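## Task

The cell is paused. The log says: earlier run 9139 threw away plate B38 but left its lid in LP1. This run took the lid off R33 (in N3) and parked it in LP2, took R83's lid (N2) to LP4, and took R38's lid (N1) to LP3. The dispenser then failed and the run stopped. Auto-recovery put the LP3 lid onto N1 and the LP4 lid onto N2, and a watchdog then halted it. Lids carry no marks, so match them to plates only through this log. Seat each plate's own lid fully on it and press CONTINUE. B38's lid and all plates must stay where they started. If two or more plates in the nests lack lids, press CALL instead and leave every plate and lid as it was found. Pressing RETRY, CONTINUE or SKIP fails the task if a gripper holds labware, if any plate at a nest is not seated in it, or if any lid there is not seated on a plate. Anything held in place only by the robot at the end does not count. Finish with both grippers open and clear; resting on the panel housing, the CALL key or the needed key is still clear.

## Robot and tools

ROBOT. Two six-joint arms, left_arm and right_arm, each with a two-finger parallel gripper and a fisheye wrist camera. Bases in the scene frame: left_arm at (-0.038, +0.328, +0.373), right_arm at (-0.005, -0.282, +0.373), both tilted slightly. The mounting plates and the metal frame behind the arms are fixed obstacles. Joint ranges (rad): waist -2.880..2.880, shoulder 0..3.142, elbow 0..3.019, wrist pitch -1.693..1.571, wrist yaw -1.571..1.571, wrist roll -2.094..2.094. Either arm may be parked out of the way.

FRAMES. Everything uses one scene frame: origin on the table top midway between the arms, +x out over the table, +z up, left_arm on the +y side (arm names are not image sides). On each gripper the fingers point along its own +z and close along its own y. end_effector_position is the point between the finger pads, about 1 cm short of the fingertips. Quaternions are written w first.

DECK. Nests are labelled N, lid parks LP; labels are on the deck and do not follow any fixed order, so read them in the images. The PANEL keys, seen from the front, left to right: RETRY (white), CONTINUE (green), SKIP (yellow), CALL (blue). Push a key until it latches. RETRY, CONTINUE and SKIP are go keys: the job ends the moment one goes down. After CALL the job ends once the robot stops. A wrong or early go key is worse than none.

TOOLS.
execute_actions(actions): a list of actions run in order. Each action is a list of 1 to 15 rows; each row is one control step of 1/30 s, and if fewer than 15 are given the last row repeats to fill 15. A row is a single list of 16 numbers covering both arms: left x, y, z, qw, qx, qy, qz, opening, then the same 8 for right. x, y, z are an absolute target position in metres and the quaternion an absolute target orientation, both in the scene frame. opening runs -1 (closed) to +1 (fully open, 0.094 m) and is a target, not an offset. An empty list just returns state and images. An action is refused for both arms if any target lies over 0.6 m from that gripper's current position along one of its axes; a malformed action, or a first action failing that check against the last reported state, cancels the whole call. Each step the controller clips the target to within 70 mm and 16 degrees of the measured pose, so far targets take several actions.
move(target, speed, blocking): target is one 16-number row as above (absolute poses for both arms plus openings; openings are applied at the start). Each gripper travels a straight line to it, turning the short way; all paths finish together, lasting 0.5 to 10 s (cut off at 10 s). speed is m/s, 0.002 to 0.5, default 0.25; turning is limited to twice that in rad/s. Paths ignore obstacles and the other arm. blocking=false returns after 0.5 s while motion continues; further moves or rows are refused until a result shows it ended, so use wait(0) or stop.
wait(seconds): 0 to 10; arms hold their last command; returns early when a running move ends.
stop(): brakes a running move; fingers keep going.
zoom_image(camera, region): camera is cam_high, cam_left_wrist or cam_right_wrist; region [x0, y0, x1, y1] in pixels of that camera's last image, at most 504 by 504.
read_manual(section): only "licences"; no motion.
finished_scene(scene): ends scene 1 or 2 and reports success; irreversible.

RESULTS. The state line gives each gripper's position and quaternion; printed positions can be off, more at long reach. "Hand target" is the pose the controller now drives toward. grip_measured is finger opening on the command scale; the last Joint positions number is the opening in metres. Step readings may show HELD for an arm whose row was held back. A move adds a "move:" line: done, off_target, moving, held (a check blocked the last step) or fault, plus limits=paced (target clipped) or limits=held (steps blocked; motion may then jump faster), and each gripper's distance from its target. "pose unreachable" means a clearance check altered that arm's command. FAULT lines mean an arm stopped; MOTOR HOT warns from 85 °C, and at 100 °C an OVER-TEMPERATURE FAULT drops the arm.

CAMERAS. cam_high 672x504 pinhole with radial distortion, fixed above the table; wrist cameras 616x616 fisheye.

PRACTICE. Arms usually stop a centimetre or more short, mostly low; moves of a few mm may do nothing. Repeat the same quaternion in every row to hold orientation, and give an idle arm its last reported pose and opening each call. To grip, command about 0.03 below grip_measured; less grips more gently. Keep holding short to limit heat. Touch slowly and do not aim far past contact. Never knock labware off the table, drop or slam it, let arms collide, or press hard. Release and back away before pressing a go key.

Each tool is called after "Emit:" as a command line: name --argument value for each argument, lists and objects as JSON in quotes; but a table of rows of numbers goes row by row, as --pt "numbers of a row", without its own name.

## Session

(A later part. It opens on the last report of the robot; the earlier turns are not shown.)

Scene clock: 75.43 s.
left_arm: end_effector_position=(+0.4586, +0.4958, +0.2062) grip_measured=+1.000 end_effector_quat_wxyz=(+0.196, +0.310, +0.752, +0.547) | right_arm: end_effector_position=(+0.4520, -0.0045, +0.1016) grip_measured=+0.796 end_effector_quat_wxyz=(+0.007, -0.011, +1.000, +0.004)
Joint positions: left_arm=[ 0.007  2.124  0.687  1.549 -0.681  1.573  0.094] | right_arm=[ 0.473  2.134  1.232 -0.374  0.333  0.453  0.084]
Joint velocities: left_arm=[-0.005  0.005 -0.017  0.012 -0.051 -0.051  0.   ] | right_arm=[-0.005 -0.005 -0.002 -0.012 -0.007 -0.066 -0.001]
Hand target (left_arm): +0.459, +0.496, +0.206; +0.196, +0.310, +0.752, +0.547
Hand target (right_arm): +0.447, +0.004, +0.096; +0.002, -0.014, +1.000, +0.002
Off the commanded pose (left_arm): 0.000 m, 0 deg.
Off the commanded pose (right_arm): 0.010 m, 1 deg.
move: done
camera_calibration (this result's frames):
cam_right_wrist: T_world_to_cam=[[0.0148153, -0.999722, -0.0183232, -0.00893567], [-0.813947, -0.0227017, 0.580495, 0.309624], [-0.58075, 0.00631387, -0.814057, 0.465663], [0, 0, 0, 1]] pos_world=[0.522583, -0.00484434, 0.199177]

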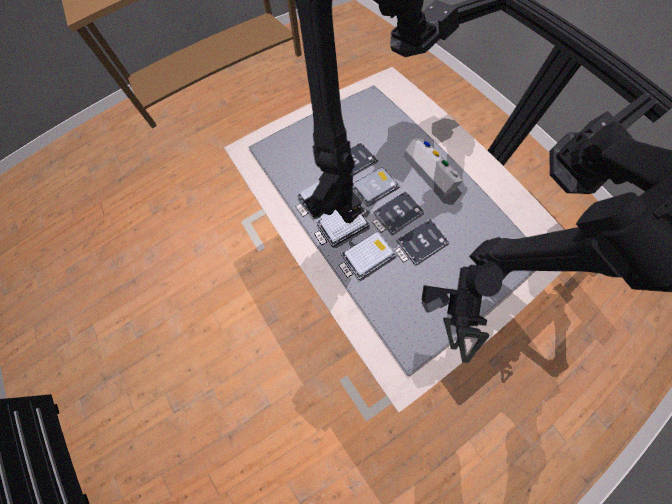

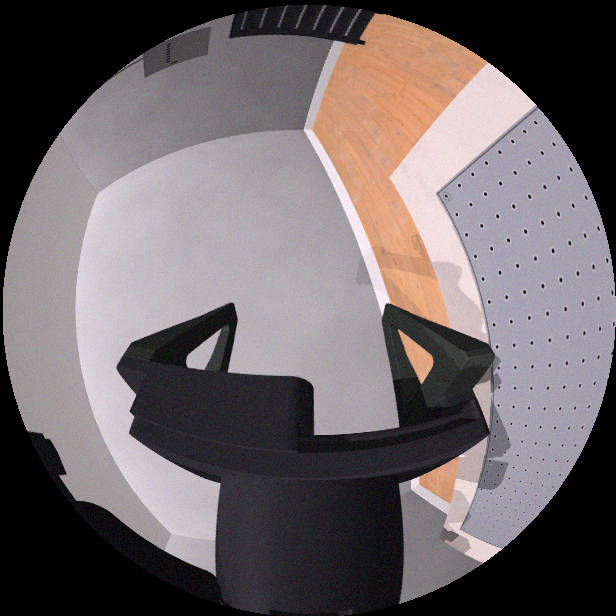

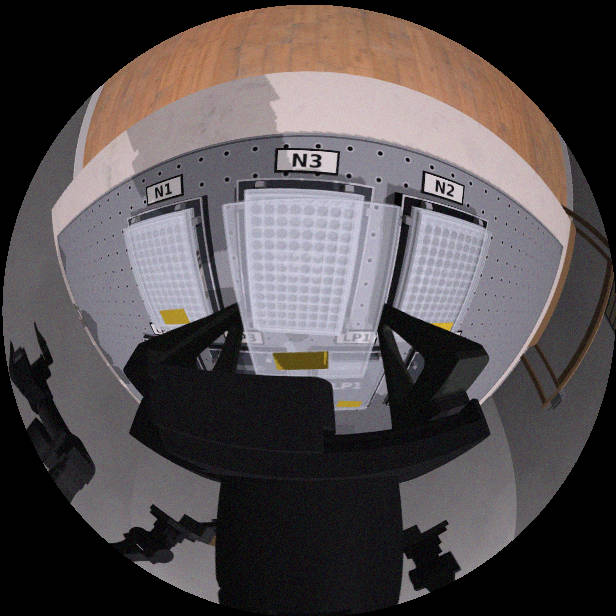

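Emit:
move --target '[0.4586,0.4958,0.2062,0.196,0.310,0.752,0.547,1, 0.452,0.006,0.072,0,0.019,1,0,0.76]' --speed 0.06

Emit:
zoom_image --camera "cam_right_wrist" --region '[200, 165, 420, 385]'

Scene clock: 99.57 s.
left_arm: end_effector_position=(+0.4586, +0.4958, +0.2062) grip_measured=+1.000 end_effector_quat_wxyz=(+0.196, +0.310, +0.752, +0.547) | right_arm: end_effector_position=(+0.4442, +0.0012, +0.0767) grip_measured=+0.796 end_effector_quat_wxyz=(-0.005, +0.010, +1.000, -0.002)
Joint positions: left_arm=[ 0.007  2.124  0.687  1.549 -0.681  1.573  0.094] | right_arm=[ 0.473  2.201  1.27  -0.374  0.333  0.504  0.084]
Joint velocities: left_arm=[-0.015 -0.015 -0.017 -0.007 -0.037  0.037  0.   ] | right_arm=[ 0.005  0.005  0.002  0.002 -0.051 -0.037  0.001]
Hand target (left_arm): +0.459, +0.496, +0.206; +0.196, +0.310, +0.752, +0.547
Hand target (right_arm): +0.452, +0.006, +0.072; +0.000, +0.019, +1.000, +0.000
Off the commanded pose (left_arm): 0.000 m, 0 deg.
Off the commanded pose (right_arm): 0.010 m, 1 deg.
move: done
camera_calibration (this result's frames):
cam_right_wrist: T_world_to_cam=[[-0.0271989, -0.999613, -0.00576206, 0.014148], [-0.799818, 0.0183042, 0.599964, 0.3101], [-0.599626, 0.0209269, -0.800007, 0.448195], [0, 0, 0, 1]] pos_world=[0.517158, -0.00091293, 0.172592]

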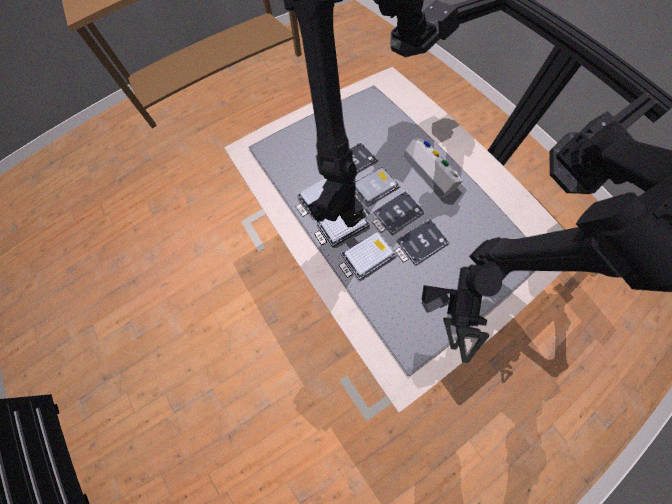

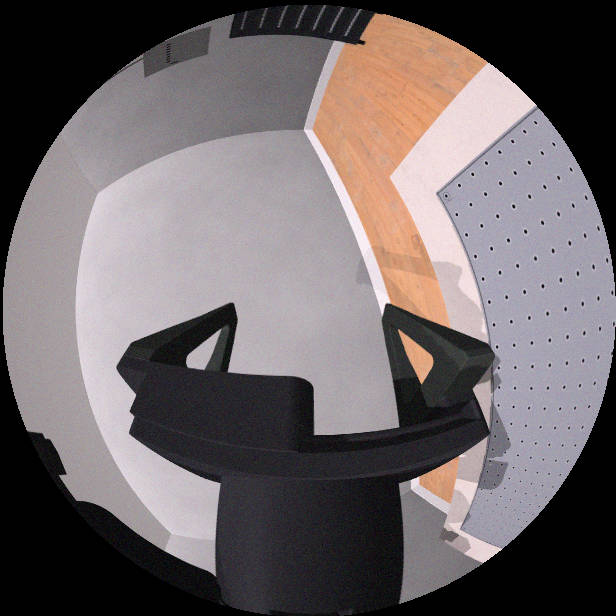

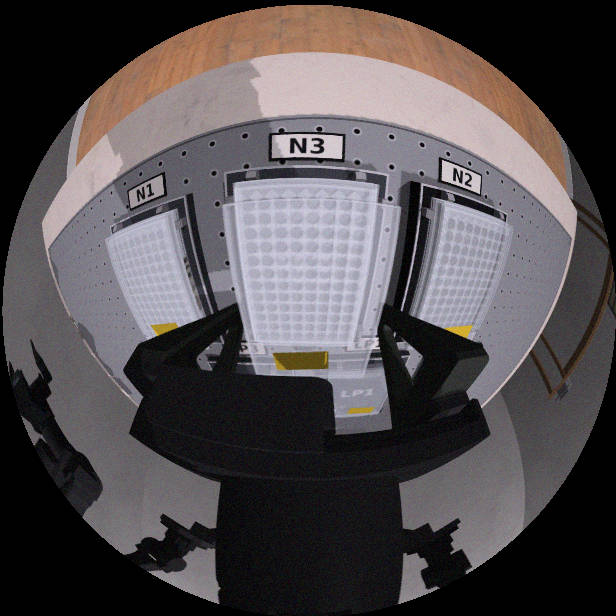

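Region (200, 165, 420, 385) of cam_right_wrist's 616x616 image, scaled by 2.291, with more detail than that image has.

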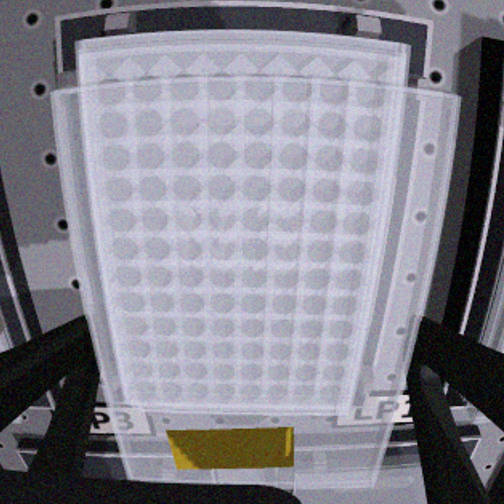

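Emit:
move --target '[0.4586,0.4958,0.2062,0.196,0.310,0.752,0.547,1, 0.457,0.011,0.070,0.004,0.024,1,0,0.76]' --speed 0.03

Emit:
zoom_image --camera "cam_right_wrist" --region '[200, 165, 420, 385]'

Scene clock: 115.20 s.
left_arm: end_effector_position=(+0.4586, +0.4958, +0.2062) grip_measured=+1.000 end_effector_quat_wxyz=(+0.196, +0.310, +0.752, +0.547) | right_arm: end_effector_position=(+0.4554, +0.0062, +0.0780) grip_measured=+0.796 end_effector_quat_wxyz=(+0.003, +0.019, +1.000, +0.002)
Joint positions: left_arm=[ 0.007  2.124  0.687  1.549 -0.681  1.573  0.094] | right_arm=[ 0.473  2.205  1.293 -0.374  0.335  0.517  0.084]
Joint velocities: left_arm=[-0.024 -0.005 -0.017 -0.002 -0.066  0.037  0.   ] | right_arm=[-0.005 -0.015  0.002 -0.012 -0.007 -0.007  0.001]
Hand target (left_arm): +0.459, +0.496, +0.206; +0.196, +0.310, +0.752, +0.547
Hand target (right_arm): +0.457, +0.011, +0.070; +0.004, +0.024, +1.000, +0.000
Off the commanded pose (left_arm): 0.000 m, 0 deg.
Off the commanded pose (right_arm): 0.010 m, 1 deg.
move: done
camera_calibration (this result's frames):
cam_right_wrist: T_world_to_cam=[[-0.0463749, -0.998837, -0.0131846, 0.0287187], [-0.80954, 0.0298468, 0.586305, 0.323586], [-0.58523, 0.0378633, -0.809983, 0.449967], [0, 0, 0, 1]] pos_world=[0.526622, 0.00199008, 0.175124]

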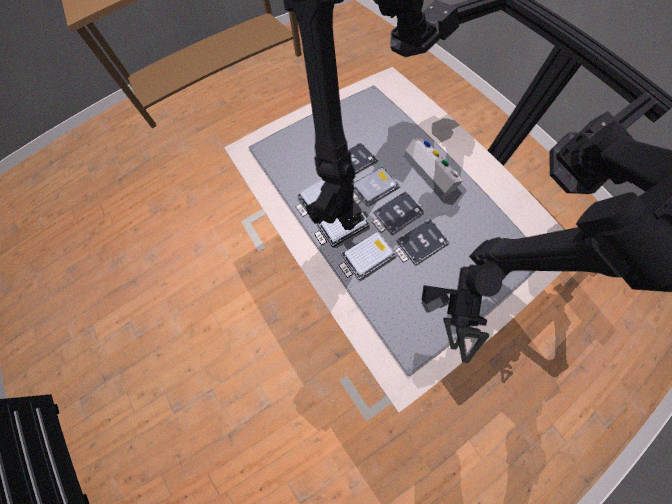

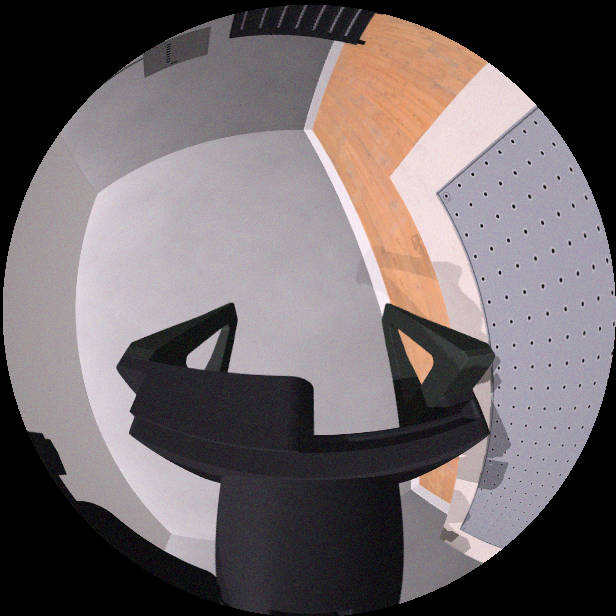

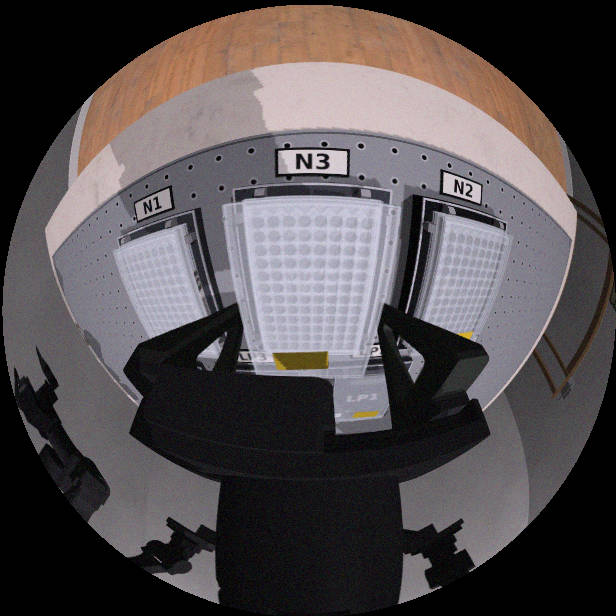

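Region (200, 165, 420, 385) of cam_right_wrist's 616x616 image, scaled by 2.291, with more detail than that image has.

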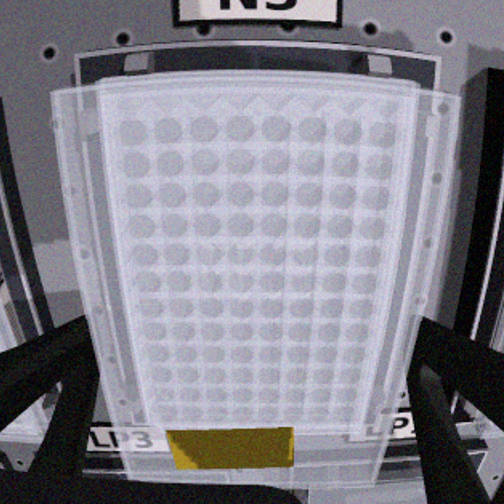

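Emit:
move --target '[0.4586,0.4958,0.2062,0.196,0.310,0.752,0.547,1, 0.456,0.010,0.062,0.004,0.024,1,0,0.76]' --speed 0.02

Emit:
zoom_image --camera "cam_right_wrist" --region '[200, 165, 420, 385]'

Scene clock: 120.80 s.
left_arm: end_effector_position=(+0.4586, +0.4958, +0.2062) grip_measured=+1.000 end_effector_quat_wxyz=(+0.196, +0.310, +0.752, +0.547) | right_arm: end_effector_position=(+0.4471, +0.0054, +0.0689) grip_measured=+0.796 end_effector_quat_wxyz=(-0.004, +0.017, +1.000, -0.002)
Joint positions: left_arm=[ 0.007  2.124  0.687  1.549 -0.681  1.573  0.094] | right_arm=[ 0.473  2.225  1.293 -0.372  0.335  0.518  0.084]
Joint velocities: left_arm=[ 0.015 -0.005 -0.007  0.007 -0.022  0.095  0.   ] | right_arm=[-0.005 -0.005  0.017 -0.012 -0.051 -0.051  0.   ]
Hand target (left_arm): +0.459, +0.496, +0.206; +0.196, +0.310, +0.752, +0.547
Hand target (right_arm): +0.456, +0.010, +0.063; +0.004, +0.024, +1.000, +0.000
Off the commanded pose (left_arm): 0.000 m, 0 deg.
Off the commanded pose (right_arm): 0.012 m, 1 deg.
move: off_target (right_arm)
camera_calibration (this result's frames):
cam_right_wrist: T_world_to_cam=[[-0.0413928, -0.999132, -0.00469403, 0.0246253], [-0.800804, 0.0303661, 0.598157, 0.317486], [-0.597495, 0.0285184, -0.801365, 0.442648], [0, 0, 0, 1]] pos_world=[0.519743, 0.00233944, 0.164932]

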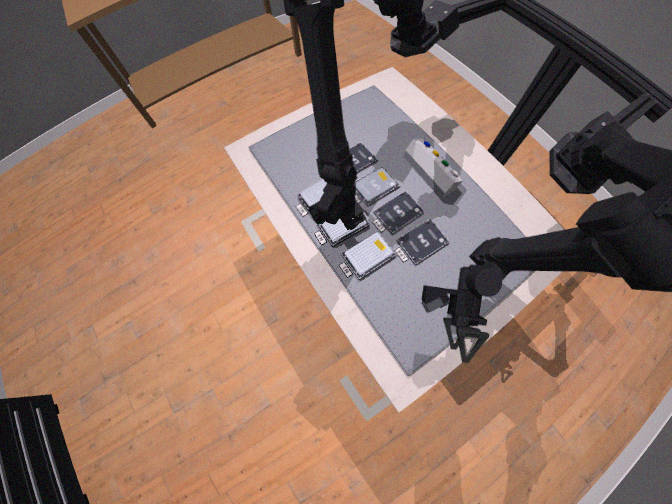

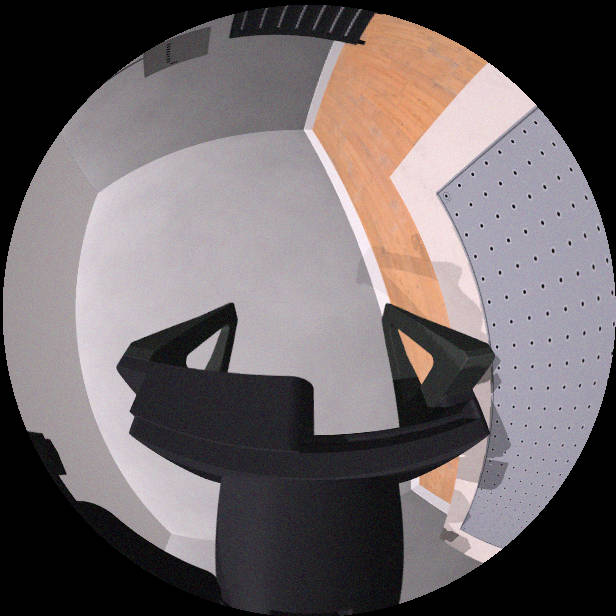

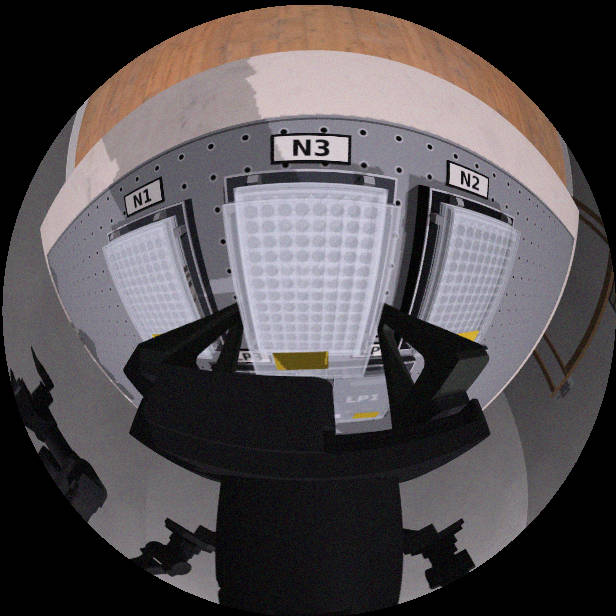

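Region (200, 165, 420, 385) of cam_right_wrist's 616x616 image, scaled by 2.291, with more detail than that image has.

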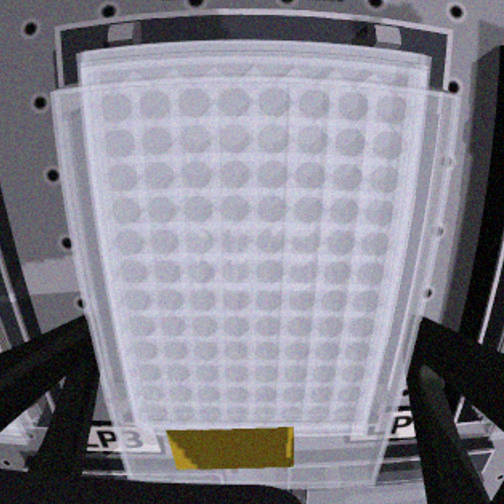

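Emit:
execute_actions --actions '[[[0.4586,0.4958,0.2062,0.196,0.310,0.752,0.547,1,0.456,0.008,0.066,0.002,0.02,1,0,0.76],[0.4586,0.4958,0.2062,0.196,0.310,0.752,0.547,1,0.459,0.009,0.068,0.002,0.02,1,0,0.76],[0.4586,0.4958,0.2062,0.196,0.310,0.752,0.547,1,0.461,0.010,0.070,0.002,0.02,1,0,0.76],[0.4586,0.4958,0.2062,0.196,0.310,0.752,0.547,1,0.459,0.009,0.070,0.002,0.02,1,0,0.76],[0.4586,0.4958,0.2062,0.196,0.310,0.752,0.547,1,0.453,0.006,0.070,0.002,0.02,1,0,0.76],[0.4586,0.4958,0.2062,0.196,0.310,0.752,0.547,1,0.447,0.003,0.070,0.002,0.02,1,0,0.76],[0.4586,0.4958,0.2062,0.196,0.310,0.752,0.547,1,0.445,0.002,0.070,0.002,0.02,1,0,0.76],[0.4586,0.4958,0.2062,0.196,0.310,0.752,0.547,1,0.447,0.003,0.070,0.002,0.02,1,0,0.76],[0.4586,0.4958,0.2062,0.196,0.310,0.752,0.547,1,0.453,0.006,0.070,0.002,0.02,1,0,0.76],[0.4586,0.4958,0.2062,0.196,0.310,0.752,0.547,1,0.459,0.009,0.070,0.002,0.02,1,0,0.76],[0.4586,0.4958,0.2062,0.196,0.310,0.752,0.547,1,0.461,0.010,0.070,0.002,0.02,1,0,0.76],[0.4586,0.4958,0.2062,0.196,0.310,0.752,0.547,1,0.459,0.009,0.070,0.002,0.02,1,0,0.76],[0.4586,0.4958,0.2062,0.196,0.310,0.752,0.547,1,0.453,0.006,0.070,0.002,0.02,1,0,0.76],[0.4586,0.4958,0.2062,0.196,0.310,0.752,0.547,1,0.447,0.003,0.070,0.002,0.02,1,0,0.76],[0.4586,0.4958,0.2062,0.196,0.310,0.752,0.547,1,0.445,0.002,0.070,0.002,0.02,1,0,0.76]],[[0.4586,0.4958,0.2062,0.196,0.310,0.752,0.547,1,0.447,0.003,0.070,0.002,0.02,1,0,0.76],[0.4586,0.4958,0.2062,0.196,0.310,0.752,0.547,1,0.453,0.006,0.070,0.002,0.02,1,0,0.76],[0.4586,0.4958,0.2062,0.196,0.310,0.752,0.547,1,0.458,0.009,0.070,0.002,0.02,1,0,0.76],[0.4586,0.4958,0.2062,0.196,0.310,0.752,0.547,1,0.460,0.010,0.070,0.002,0.02,1,0,0.76],[0.4586,0.4958,0.2062,0.196,0.310,0.752,0.547,1,0.458,0.009,0.070,0.002,0.02,1,0,0.76],[0.4586,0.4958,0.2062,0.196,0.310,0.752,0.547,1,0.453,0.006,0.070,0.002,0.02,1,0,0.76],[0.4586,0.4958,0.2062,0.196,0.310,0.752,0.547,1,0.449,0.004,0.070,0.002,0.02,1,0,0.76],[0.4586,0.4958,0.2062,0.196,0.310,0.752,0.547,1,0.448,0.004,0.070,0.002,0.02,1,0,0.76],[0.4586,0.4958,0.2062,0.196,0.310,0.752,0.547,1,0.450,0.005,0.070,0.002,0.02,1,0,0.76],[0.4586,0.4958,0.2062,0.196,0.310,0.752,0.547,1,0.453,0.006,0.070,0.002,0.02,1,0,0.76]]]'

Scene clock: 142.50 s.
left_arm: end_effector_position=(+0.4586, +0.4958, +0.2062) grip_measured=+1.000 end_effector_quat_wxyz=(+0.196, +0.310, +0.752, +0.547) | right_arm: end_effector_position=(+0.4477, +0.0056, +0.0692) grip_measured=+0.796 end_effector_quat_wxyz=(-0.002, +0.017, +1.000, -0.001)
Joint positions: left_arm=[ 0.007  2.124  0.687  1.549 -0.681  1.573  0.094] | right_arm=[ 0.473  2.224  1.291 -0.367  0.335  0.518  0.084]
Joint velocities: left_arm=[ 0.005 -0.005  0.002 -0.017  0.022 -0.022  0.   ] | right_arm=[-0.015 -0.015  0.002  0.002 -0.037  0.007  0.   ]
Hand target (left_arm): +0.459, +0.496, +0.206; +0.196, +0.310, +0.752, +0.547
Hand target (right_arm): +0.453, +0.006, +0.070; +0.002, +0.020, +1.000, -0.000
Off the commanded pose (left_arm): 0.000 m, 0 deg.
Off the commanded pose (right_arm): 0.005 m, 1 deg.
Step readings (end_effector_position; steps 1 to 15: 1st action; 16 to 30: 2nd action):
0: left_arm (+0.4586, +0.4958, +0.2062) | right_arm (+0.4479, +0.0058, +0.0691)
1: left_arm (+0.4586, +0.4958, +0.2062) | right_arm (+0.4479, +0.0058, +0.0691)
2: left_arm (+0.4586, +0.4958, +0.2062) | right_arm (+0.4479, +0.0058, +0.0691)
4: left_arm (+0.4586, +0.4958, +0.2062) | right_arm (+0.4481, +0.0058, +0.0692)
8: left_arm (+0.4586, +0.4958, +0.2062) | right_arm (+0.4465, +0.0054, +0.0683)
15: left_arm (+0.4586, +0.4958, +0.2062) | right_arm (+0.4472, +0.0055, +0.0687)
16: left_arm (+0.4586, +0.4958, +0.2062) | right_arm (+0.4464, +0.0052, +0.0685)
17: left_arm (+0.4586, +0.4958, +0.2062) | right_arm (+0.4462, +0.0051, +0.0684)
19: left_arm (+0.4586, +0.4958, +0.2062) | right_arm (+0.4461, +0.0050, +0.0687)
23: left_arm (+0.4586, +0.4958, +0.2062) | right_arm (+0.4477, +0.0056, +0.0692)
30: end_effector_position above
camera_calibration (this result's frames):
cam_right_wrist: T_world_to_cam=[[-0.0428717, -0.999057, -0.00685521, 0.0256633], [-0.803045, 0.0303767, 0.595144, 0.319001], [-0.594374, 0.0310199, -0.80359, 0.441949], [0, 0, 0, 1]] pos_world=[0.519956, 0.00223973, 0.16547]

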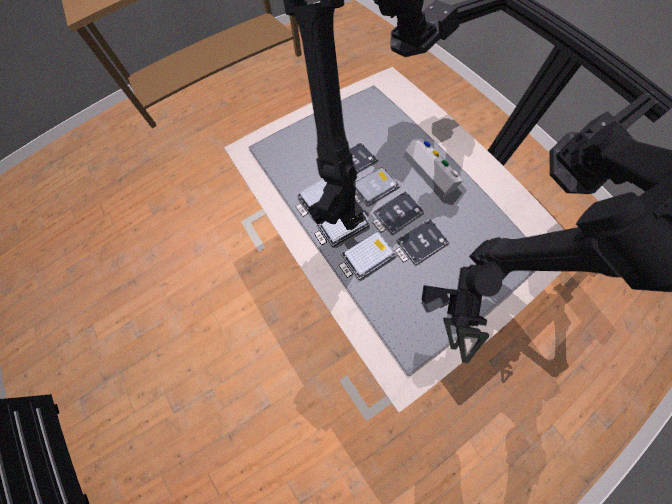

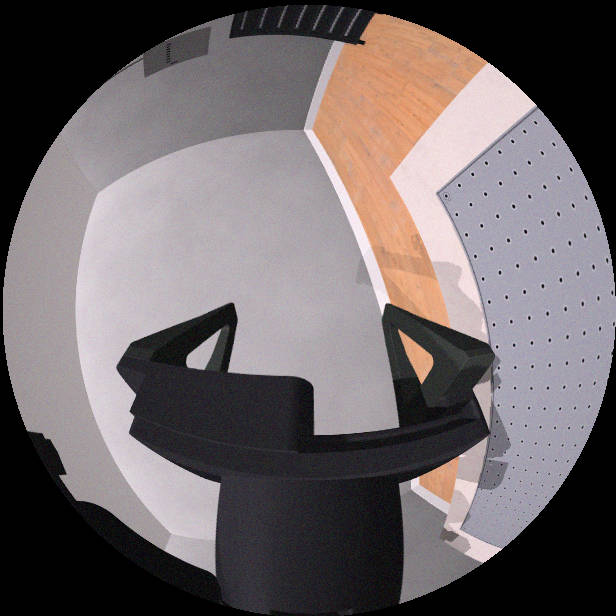

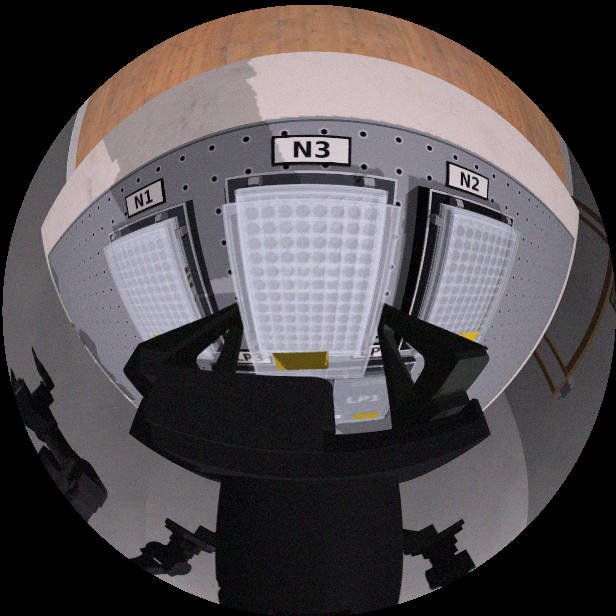

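Emit:
execute_actions --actions '[[[0.4586,0.4958,0.2062,0.196,0.310,0.752,0.547,1,0.458,0.009,0.068,0.002,0.02,1,0,0.76],[0.4586,0.4958,0.2062,0.196,0.310,0.752,0.547,1,0.463,0.011,0.068,0.002,0.02,1,0,0.76],[0.4586,0.4958,0.2062,0.196,0.310,0.752,0.547,1,0.463,0.011,0.068,0.002,0.02,1,0,0.76],[0.4586,0.4958,0.2062,0.196,0.310,0.752,0.547,1,0.463,0.011,0.068,0.002,0.02,1,0,0.76],[0.4586,0.4958,0.2062,0.196,0.310,0.752,0.547,1,0.463,0.011,0.068,0.002,0.02,1,0,0.76],[0.4586,0.4958,0.2062,0.196,0.310,0.752,0.547,1,0.456,0.008,0.068,0.002,0.02,1,0,0.76]]]'

Emit:
zoom_image --camera "cam_right_wrist" --region '[200, 165, 420, 385]'

Scene clock: 153.33 s.
left_arm: end_effector_position=(+0.4586, +0.4958, +0.2062) grip_measured=+1.000 end_effector_quat_wxyz=(+0.196, +0.310, +0.752, +0.547) | right_arm: end_effector_position=(+0.4531, +0.0077, +0.0709) grip_measured=+0.796 end_effector_quat_wxyz=(-0.000, +0.018, +1.000, -0.000)
Joint positions: left_arm=[ 0.007  2.124  0.687  1.549 -0.681  1.573  0.094] | right_arm=[ 0.473  2.224  1.305 -0.377  0.335  0.518  0.084]
Joint velocities: left_arm=[-0.024 -0.015 -0.002  0.007  0.007  0.051  0.   ] | right_arm=[-0.015 -0.005  0.002  0.002  0.007 -0.007 -0.   ]
Hand target (left_arm): +0.459, +0.496, +0.206; +0.196, +0.310, +0.752, +0.547
Hand target (right_arm): +0.456, +0.008, +0.068; +0.002, +0.020, +1.000, -0.000
Off the commanded pose (left_arm): 0.000 m, 0 deg.
Off the commanded pose (right_arm): 0.004 m, 0 deg.
Step readings (end_effector_position):
0: left_arm (+0.4586, +0.4958, +0.2062) | right_arm (+0.4477, +0.0056, +0.0692)
1: left_arm (+0.4586, +0.4958, +0.2062) | right_arm (+0.4477, +0.0056, +0.0692)
2: left_arm (+0.4586, +0.4958, +0.2062) | right_arm (+0.4482, +0.0058, +0.0694)
4: left_arm (+0.4586, +0.4958, +0.2062) | right_arm (+0.4501, +0.0065, +0.0702)
8: left_arm (+0.4586, +0.4958, +0.2062) | right_arm (+0.4531, +0.0077, +0.0709)
15: end_effector_position above
camera_calibration (this result's frames):
cam_right_wrist: T_world_to_cam=[[-0.0440977, -0.99899, -0.00866039, 0.0287232], [-0.804904, 0.0303927, 0.592626, 0.323253], [-0.591764, 0.0331042, -0.805431, 0.445469], [0, 0, 0, 1]] pos_world=[0.525067, 0.00412273, 0.167475]

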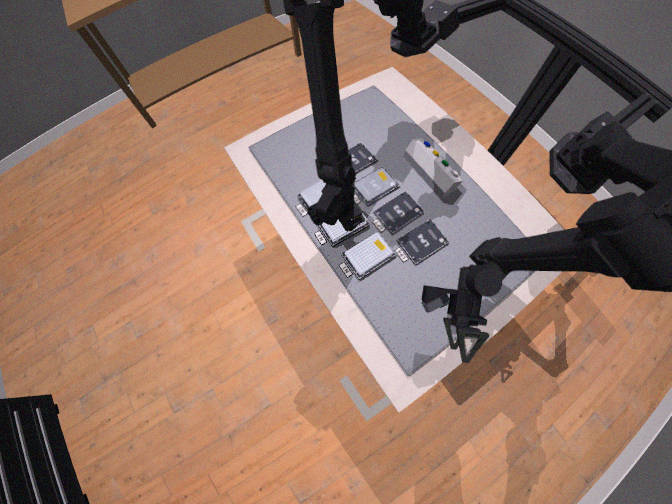

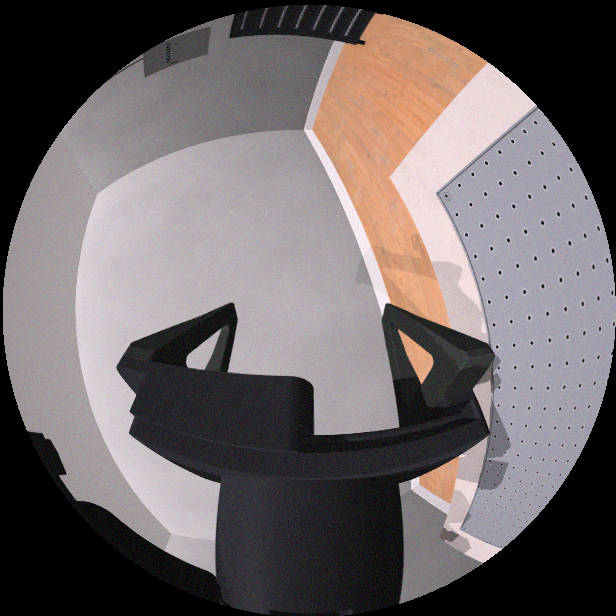

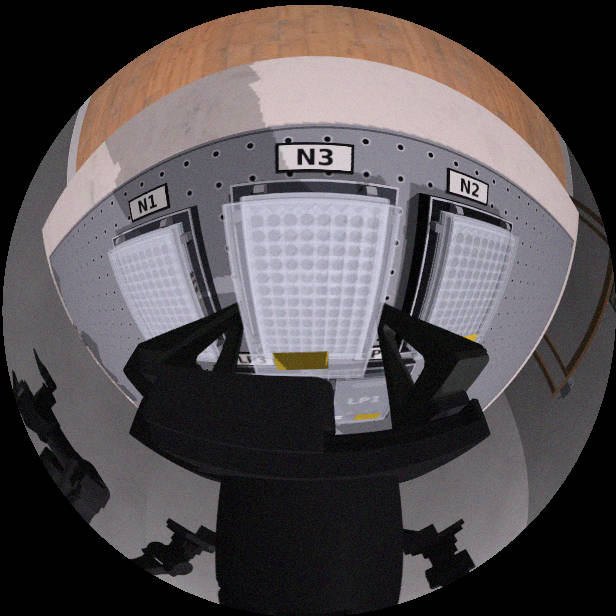

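Region (200, 165, 420, 385) of cam_right_wrist's 616x616 image, scaled by 2.291, with more detail than that image has.

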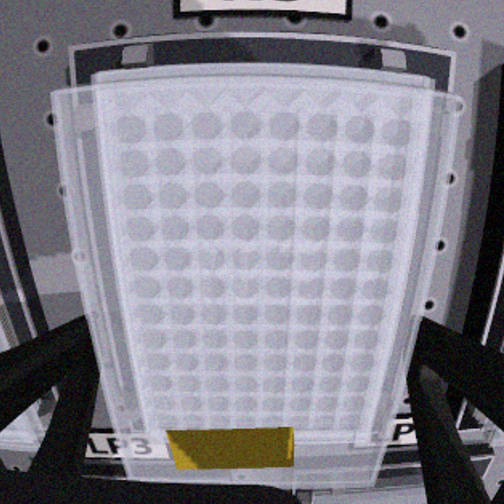

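Emit:
execute_actions --actions '[[[0.4586,0.4958,0.2062,0.196,0.310,0.752,0.547,1,0.457,0.005,0.067,0.002,0.02,1,0,0.76],[0.4586,0.4958,0.2062,0.196,0.310,0.752,0.547,1,0.458,0.002,0.066,0.002,0.02,1,0,0.76],[0.4586,0.4958,0.2062,0.196,0.310,0.752,0.547,1,0.459,0.000,0.0655,0.002,0.02,1,0,0.76]]]'

Scene clock: 169.00 s.
left_arm: end_effector_position=(+0.4586, +0.4958, +0.2062) grip_measured=+1.000 end_effector_quat_wxyz=(+0.196, +0.310, +0.752, +0.547) | right_arm: end_effector_position=(+0.4531, +0.0077, +0.0709) grip_measured=+0.796 end_effector_quat_wxyz=(-0.000, +0.016, +1.000, -0.000)
Joint positions: left_arm=[ 0.007  2.124  0.687  1.549 -0.681  1.573  0.094] | right_arm=[ 0.473  2.224  1.305 -0.377  0.335  0.513  0.084]
Joint velocities: left_arm=[-0.015 -0.005 -0.012 -0.002 -0.051 -0.022  0.   ] | right_arm=[-0.005 -0.005 -0.012  0.007 -0.007 -0.022  0.001]
Hand target (left_arm): +0.459, +0.496, +0.206; +0.196, +0.310, +0.752, +0.547
Hand target (right_arm): +0.459, +0.000, +0.066; +0.002, +0.020, +1.000, -0.000
Off the commanded pose (left_arm): 0.000 m, 0 deg.
Off the commanded pose (right_arm): 0.011 m, 1 deg.
Step readings (end_effector_position):
0: left_arm (+0.4586, +0.4958, +0.2062) | right_arm (+0.4531, +0.0077, +0.0709)
1: left_arm (+0.4586, +0.4958, +0.2062) | right_arm (+0.4531, +0.0077, +0.0709)
2: left_arm (+0.4586, +0.4958, +0.2062) | right_arm (+0.4531, +0.0077, +0.0709)
4: left_arm (+0.4586, +0.4958, +0.2062) | right_arm (+0.4531, +0.0077, +0.0709)
8: left_arm (+0.4586, +0.4958, +0.2062) | right_arm (+0.4531, +0.0077, +0.0709)
15: end_effector_position above
camera_calibration (this result's frames):
cam_right_wrist: T_world_to_cam=[[-0.0395242, -0.999181, -0.00866463, 0.0266528], [-0.805032, 0.0267052, 0.59263, 0.323339], [-0.591913, 0.0303985, -0.805428, 0.445557], [0, 0, 0, 1]] pos_world=[0.525083, 0.00445182, 0.167475]

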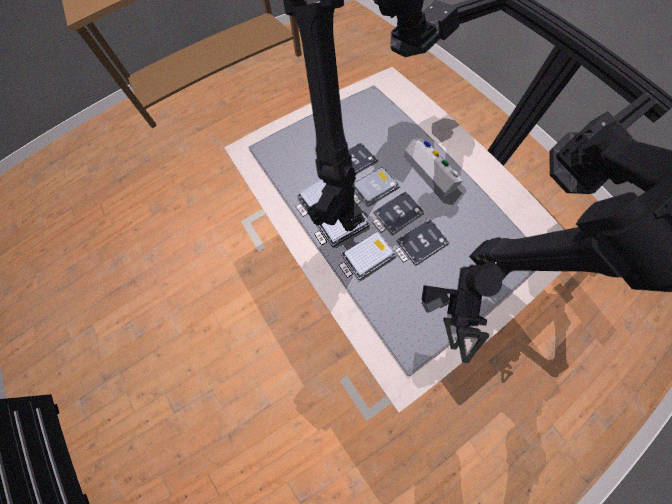

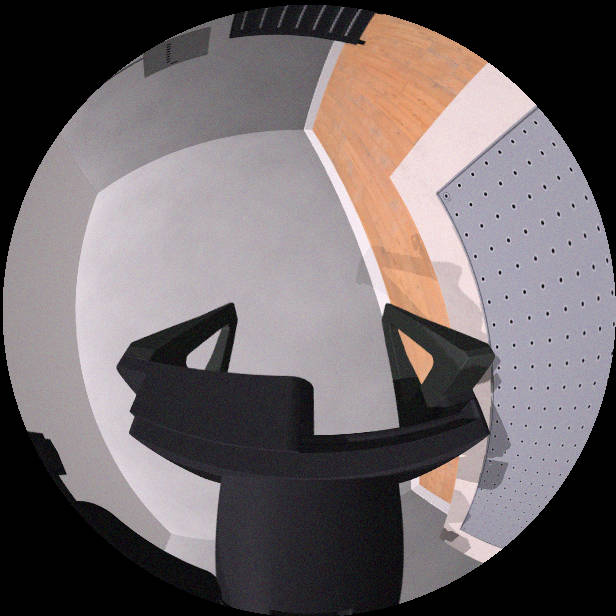

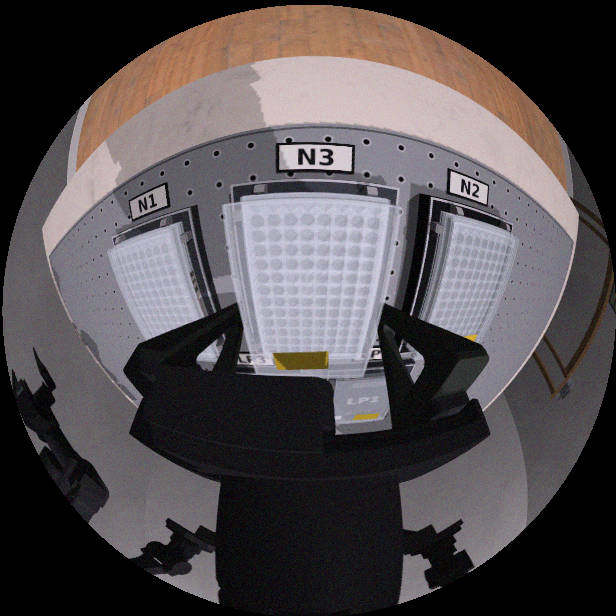

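Emit:
execute_actions --actions '[[[0.4586,0.4958,0.2062,0.196,0.310,0.752,0.547,1,0.461,-0.005,0.064,0.002,0.024,1,0,0.76],[0.4586,0.4958,0.2062,0.196,0.310,0.752,0.547,1,0.461,-0.005,0.064,0.002,0.024,1,0,0.76],[0.4586,0.4958,0.2062,0.196,0.310,0.752,0.547,1,0.461,-0.005,0.064,0.002,0.024,1,0,0.76],[0.4586,0.4958,0.2062,0.196,0.310,0.752,0.547,1,0.461,-0.005,0.064,0.002,0.024,1,0,0.76],[0.4586,0.4958,0.2062,0.196,0.310,0.752,0.547,1,0.459,0.000,0.0655,0.002,0.02,1,0,0.76]]]'

Emit:
zoom_image --camera "cam_right_wrist" --region '[200, 165, 420, 385]'

Scene clock: 173.83 s.
left_arm: end_effector_position=(+0.4586, +0.4958, +0.2062) grip_measured=+1.000 end_effector_quat_wxyz=(+0.196, +0.310, +0.752, +0.547) | right_arm: end_effector_position=(+0.4543, +0.0079, +0.0707) grip_measured=+0.796 end_effector_quat_wxyz=(+0.001, +0.016, +1.000, +0.001)
Joint positions: left_arm=[ 0.007  2.124  0.687  1.549 -0.681  1.573  0.094] | right_arm=[ 0.472  2.224  1.305 -0.372  0.333  0.512  0.084]
Joint velocities: left_arm=[ 0.015 -0.015  0.002  0.007  0.007  0.007  0.   ] | right_arm=[-0.024 -0.005 -0.002 -0.017 -0.037 -0.007 -0.   ]
Hand target (left_arm): +0.459, +0.496, +0.206; +0.196, +0.310, +0.752, +0.547
Hand target (right_arm): +0.459, -0.000, +0.066; +0.002, +0.020, +1.000, -0.000
Off the commanded pose (left_arm): 0.000 m, 0 deg.
Off the commanded pose (right_arm): 0.011 m, 0 deg.
Step readings (end_effector_position):
0: left_arm (+0.4586, +0.4958, +0.2062) | right_arm (+0.4531, +0.0077, +0.0709)
1: left_arm (+0.4586, +0.4958, +0.2062) | right_arm (+0.4534, +0.0078, +0.0709)
2: left_arm (+0.4586, +0.4958, +0.2062) | right_arm (+0.4536, +0.0081, +0.0709)
4: left_arm (+0.4586, +0.4958, +0.2062) | right_arm (+0.4542, +0.0079, +0.0707)
8: left_arm (+0.4586, +0.4958, +0.2062) | right_arm (+0.4543, +0.0079, +0.0707)
15: end_effector_position above
camera_calibration (this result's frames):
cam_right_wrist: T_world_to_cam=[[-0.040629, -0.999104, -0.0118667, 0.0275876], [-0.806939, 0.025806, 0.590071, 0.325452], [-0.589236, 0.0335497, -0.807264, 0.444963], [0, 0, 0, 1]] pos_world=[0.525929, 0.00423583, 0.16749]

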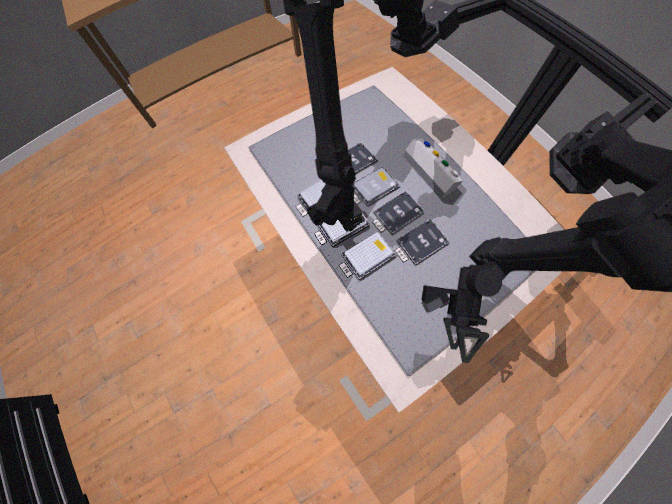

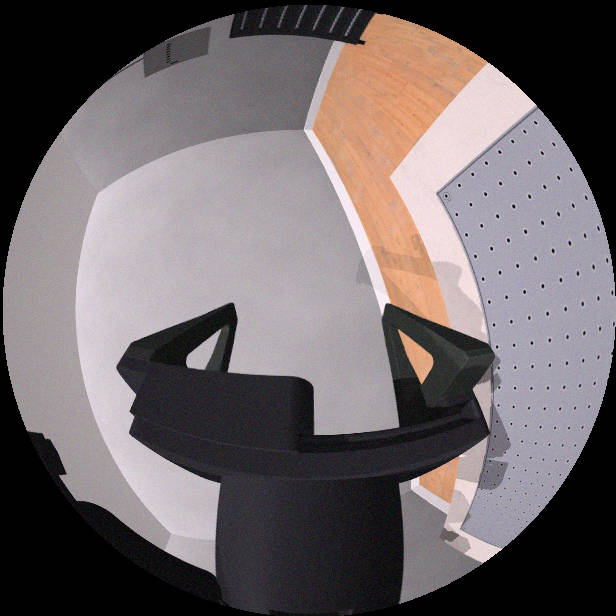

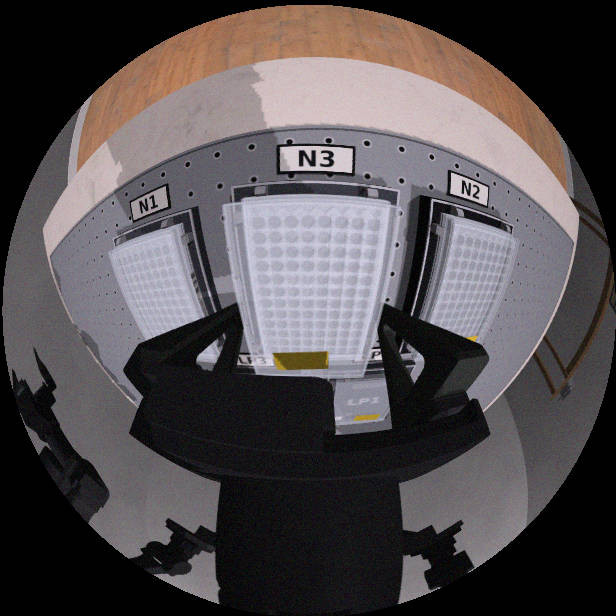

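Region (200, 165, 420, 385) of cam_right_wrist's 616x616 image, scaled by 2.291, with more detail than that image has.

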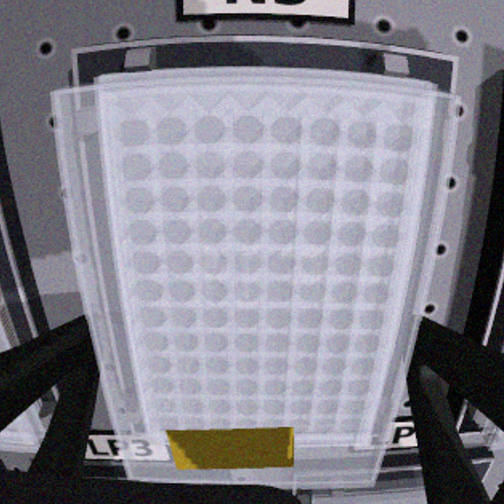

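Emit:
execute_actions --actions '[[[0.4586,0.4958,0.2062,0.196,0.310,0.752,0.547,1,0.462,-0.008,0.063,0.0,0.024,1,0,0.76],[0.4586,0.4958,0.2062,0.196,0.310,0.752,0.547,1,0.462,-0.008,0.063,0.0,0.024,1,0,0.76],[0.4586,0.4958,0.2062,0.196,0.310,0.752,0.547,1,0.462,-0.008,0.063,0.0,0.024,1,0,0.76],[0.4586,0.4958,0.2062,0.196,0.310,0.752,0.547,1,0.462,-0.008,0.063,0.0,0.024,1,0,0.76],[0.4586,0.4958,0.2062,0.196,0.310,0.752,0.547,1,0.462,-0.008,0.063,0.0,0.024,1,0,0.76],[0.4586,0.4958,0.2062,0.196,0.310,0.752,0.547,1,0.459,0.000,0.0655,0.0,0.02,1,0,0.76]]]'

Emit:
zoom_image --camera "cam_right_wrist" --region '[200, 165, 420, 385]'

Scene clock: 181.57 s.
left_arm: end_effector_position=(+0.4586, +0.4958, +0.2062) grip_measured=+1.000 end_effector_quat_wxyz=(+0.196, +0.310, +0.752, +0.547) | right_arm: end_effector_position=(+0.4551, +0.0057, +0.0698) grip_measured=+0.796 end_effector_quat_wxyz=(-0.000, +0.017, +1.000, +0.002)
Joint positions: left_arm=[ 0.007  2.124  0.687  1.549 -0.681  1.573  0.094] | right_arm=[ 0.467  2.224  1.305 -0.372  0.329  0.508  0.084]
Joint velocities: left_arm=[-0.015  0.015  0.007  0.007 -0.007 -0.007  0.   ] | right_arm=[ 0.005 -0.015  0.002  0.012  0.066 -0.022  0.001]
Hand target (left_arm): +0.459, +0.496, +0.206; +0.196, +0.310, +0.752, +0.547
Hand target (right_arm): +0.459, +0.000, +0.066; -0.000, +0.020, +1.000, +0.000
Off the commanded pose (left_arm): 0.000 m, 0 deg.
Off the commanded pose (right_arm): 0.008 m, 0 deg.
Step readings (end_effector_position):
0: left_arm (+0.4586, +0.4958, +0.2062) | right_arm (+0.4543, +0.0079, +0.0707)
1: left_arm (+0.4586, +0.4958, +0.2062) | right_arm (+0.4542, +0.0081, +0.0707)
2: left_arm (+0.4586, +0.4958, +0.2062) | right_arm (+0.4542, +0.0078, +0.0705)
4: left_arm (+0.4586, +0.4958, +0.2062) | right_arm (+0.4547, +0.0067, +0.0701)
8: left_arm (+0.4586, +0.4958, +0.2062) | right_arm (+0.4551, +0.0057, +0.0698)
15: end_effector_position above
camera_calibration (this result's frames):
cam_right_wrist: T_world_to_cam=[[-0.041691, -0.999041, -0.0134022, 0.0259816], [-0.805297, 0.0256599, 0.592316, 0.325846], [-0.591404, 0.035487, -0.805594, 0.445595], [0, 0, 0, 1]] pos_world=[0.527013, 0.00178273, 0.166313]

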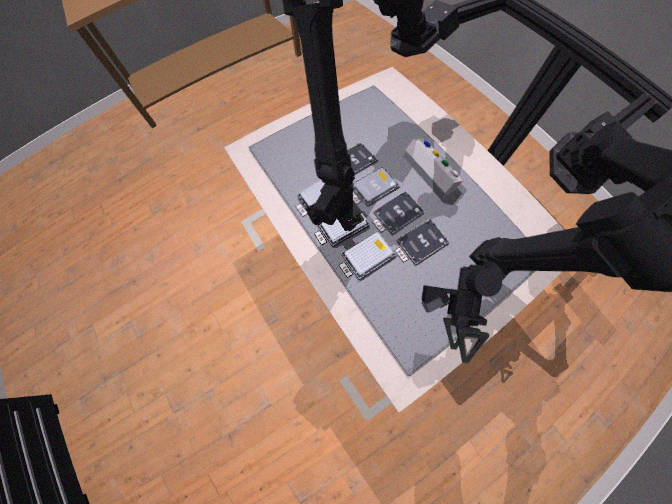

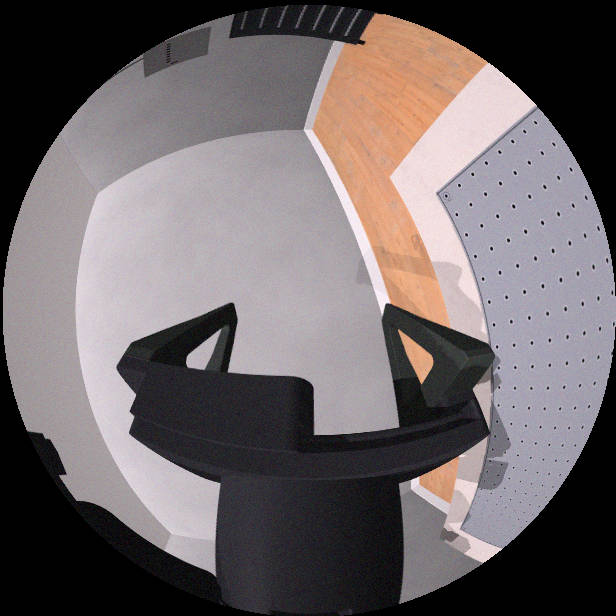

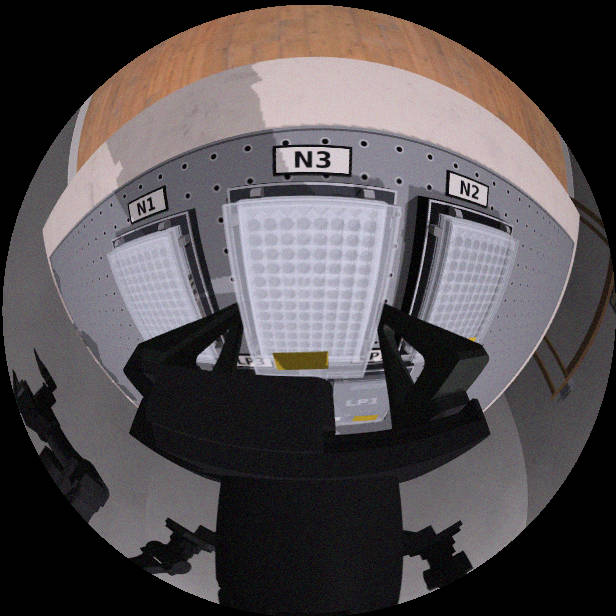

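Region (200, 165, 420, 385) of cam_right_wrist's 616x616 image, scaled by 2.291, with more detail than that image has.

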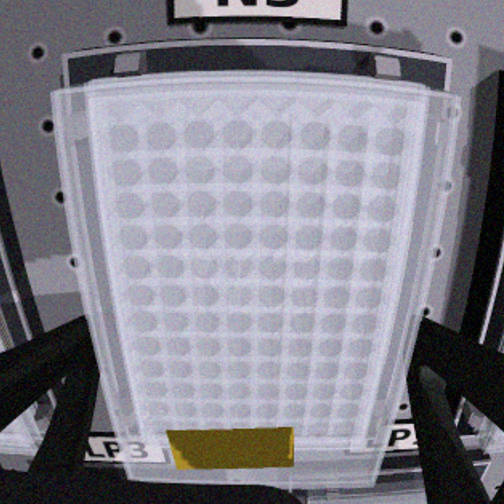

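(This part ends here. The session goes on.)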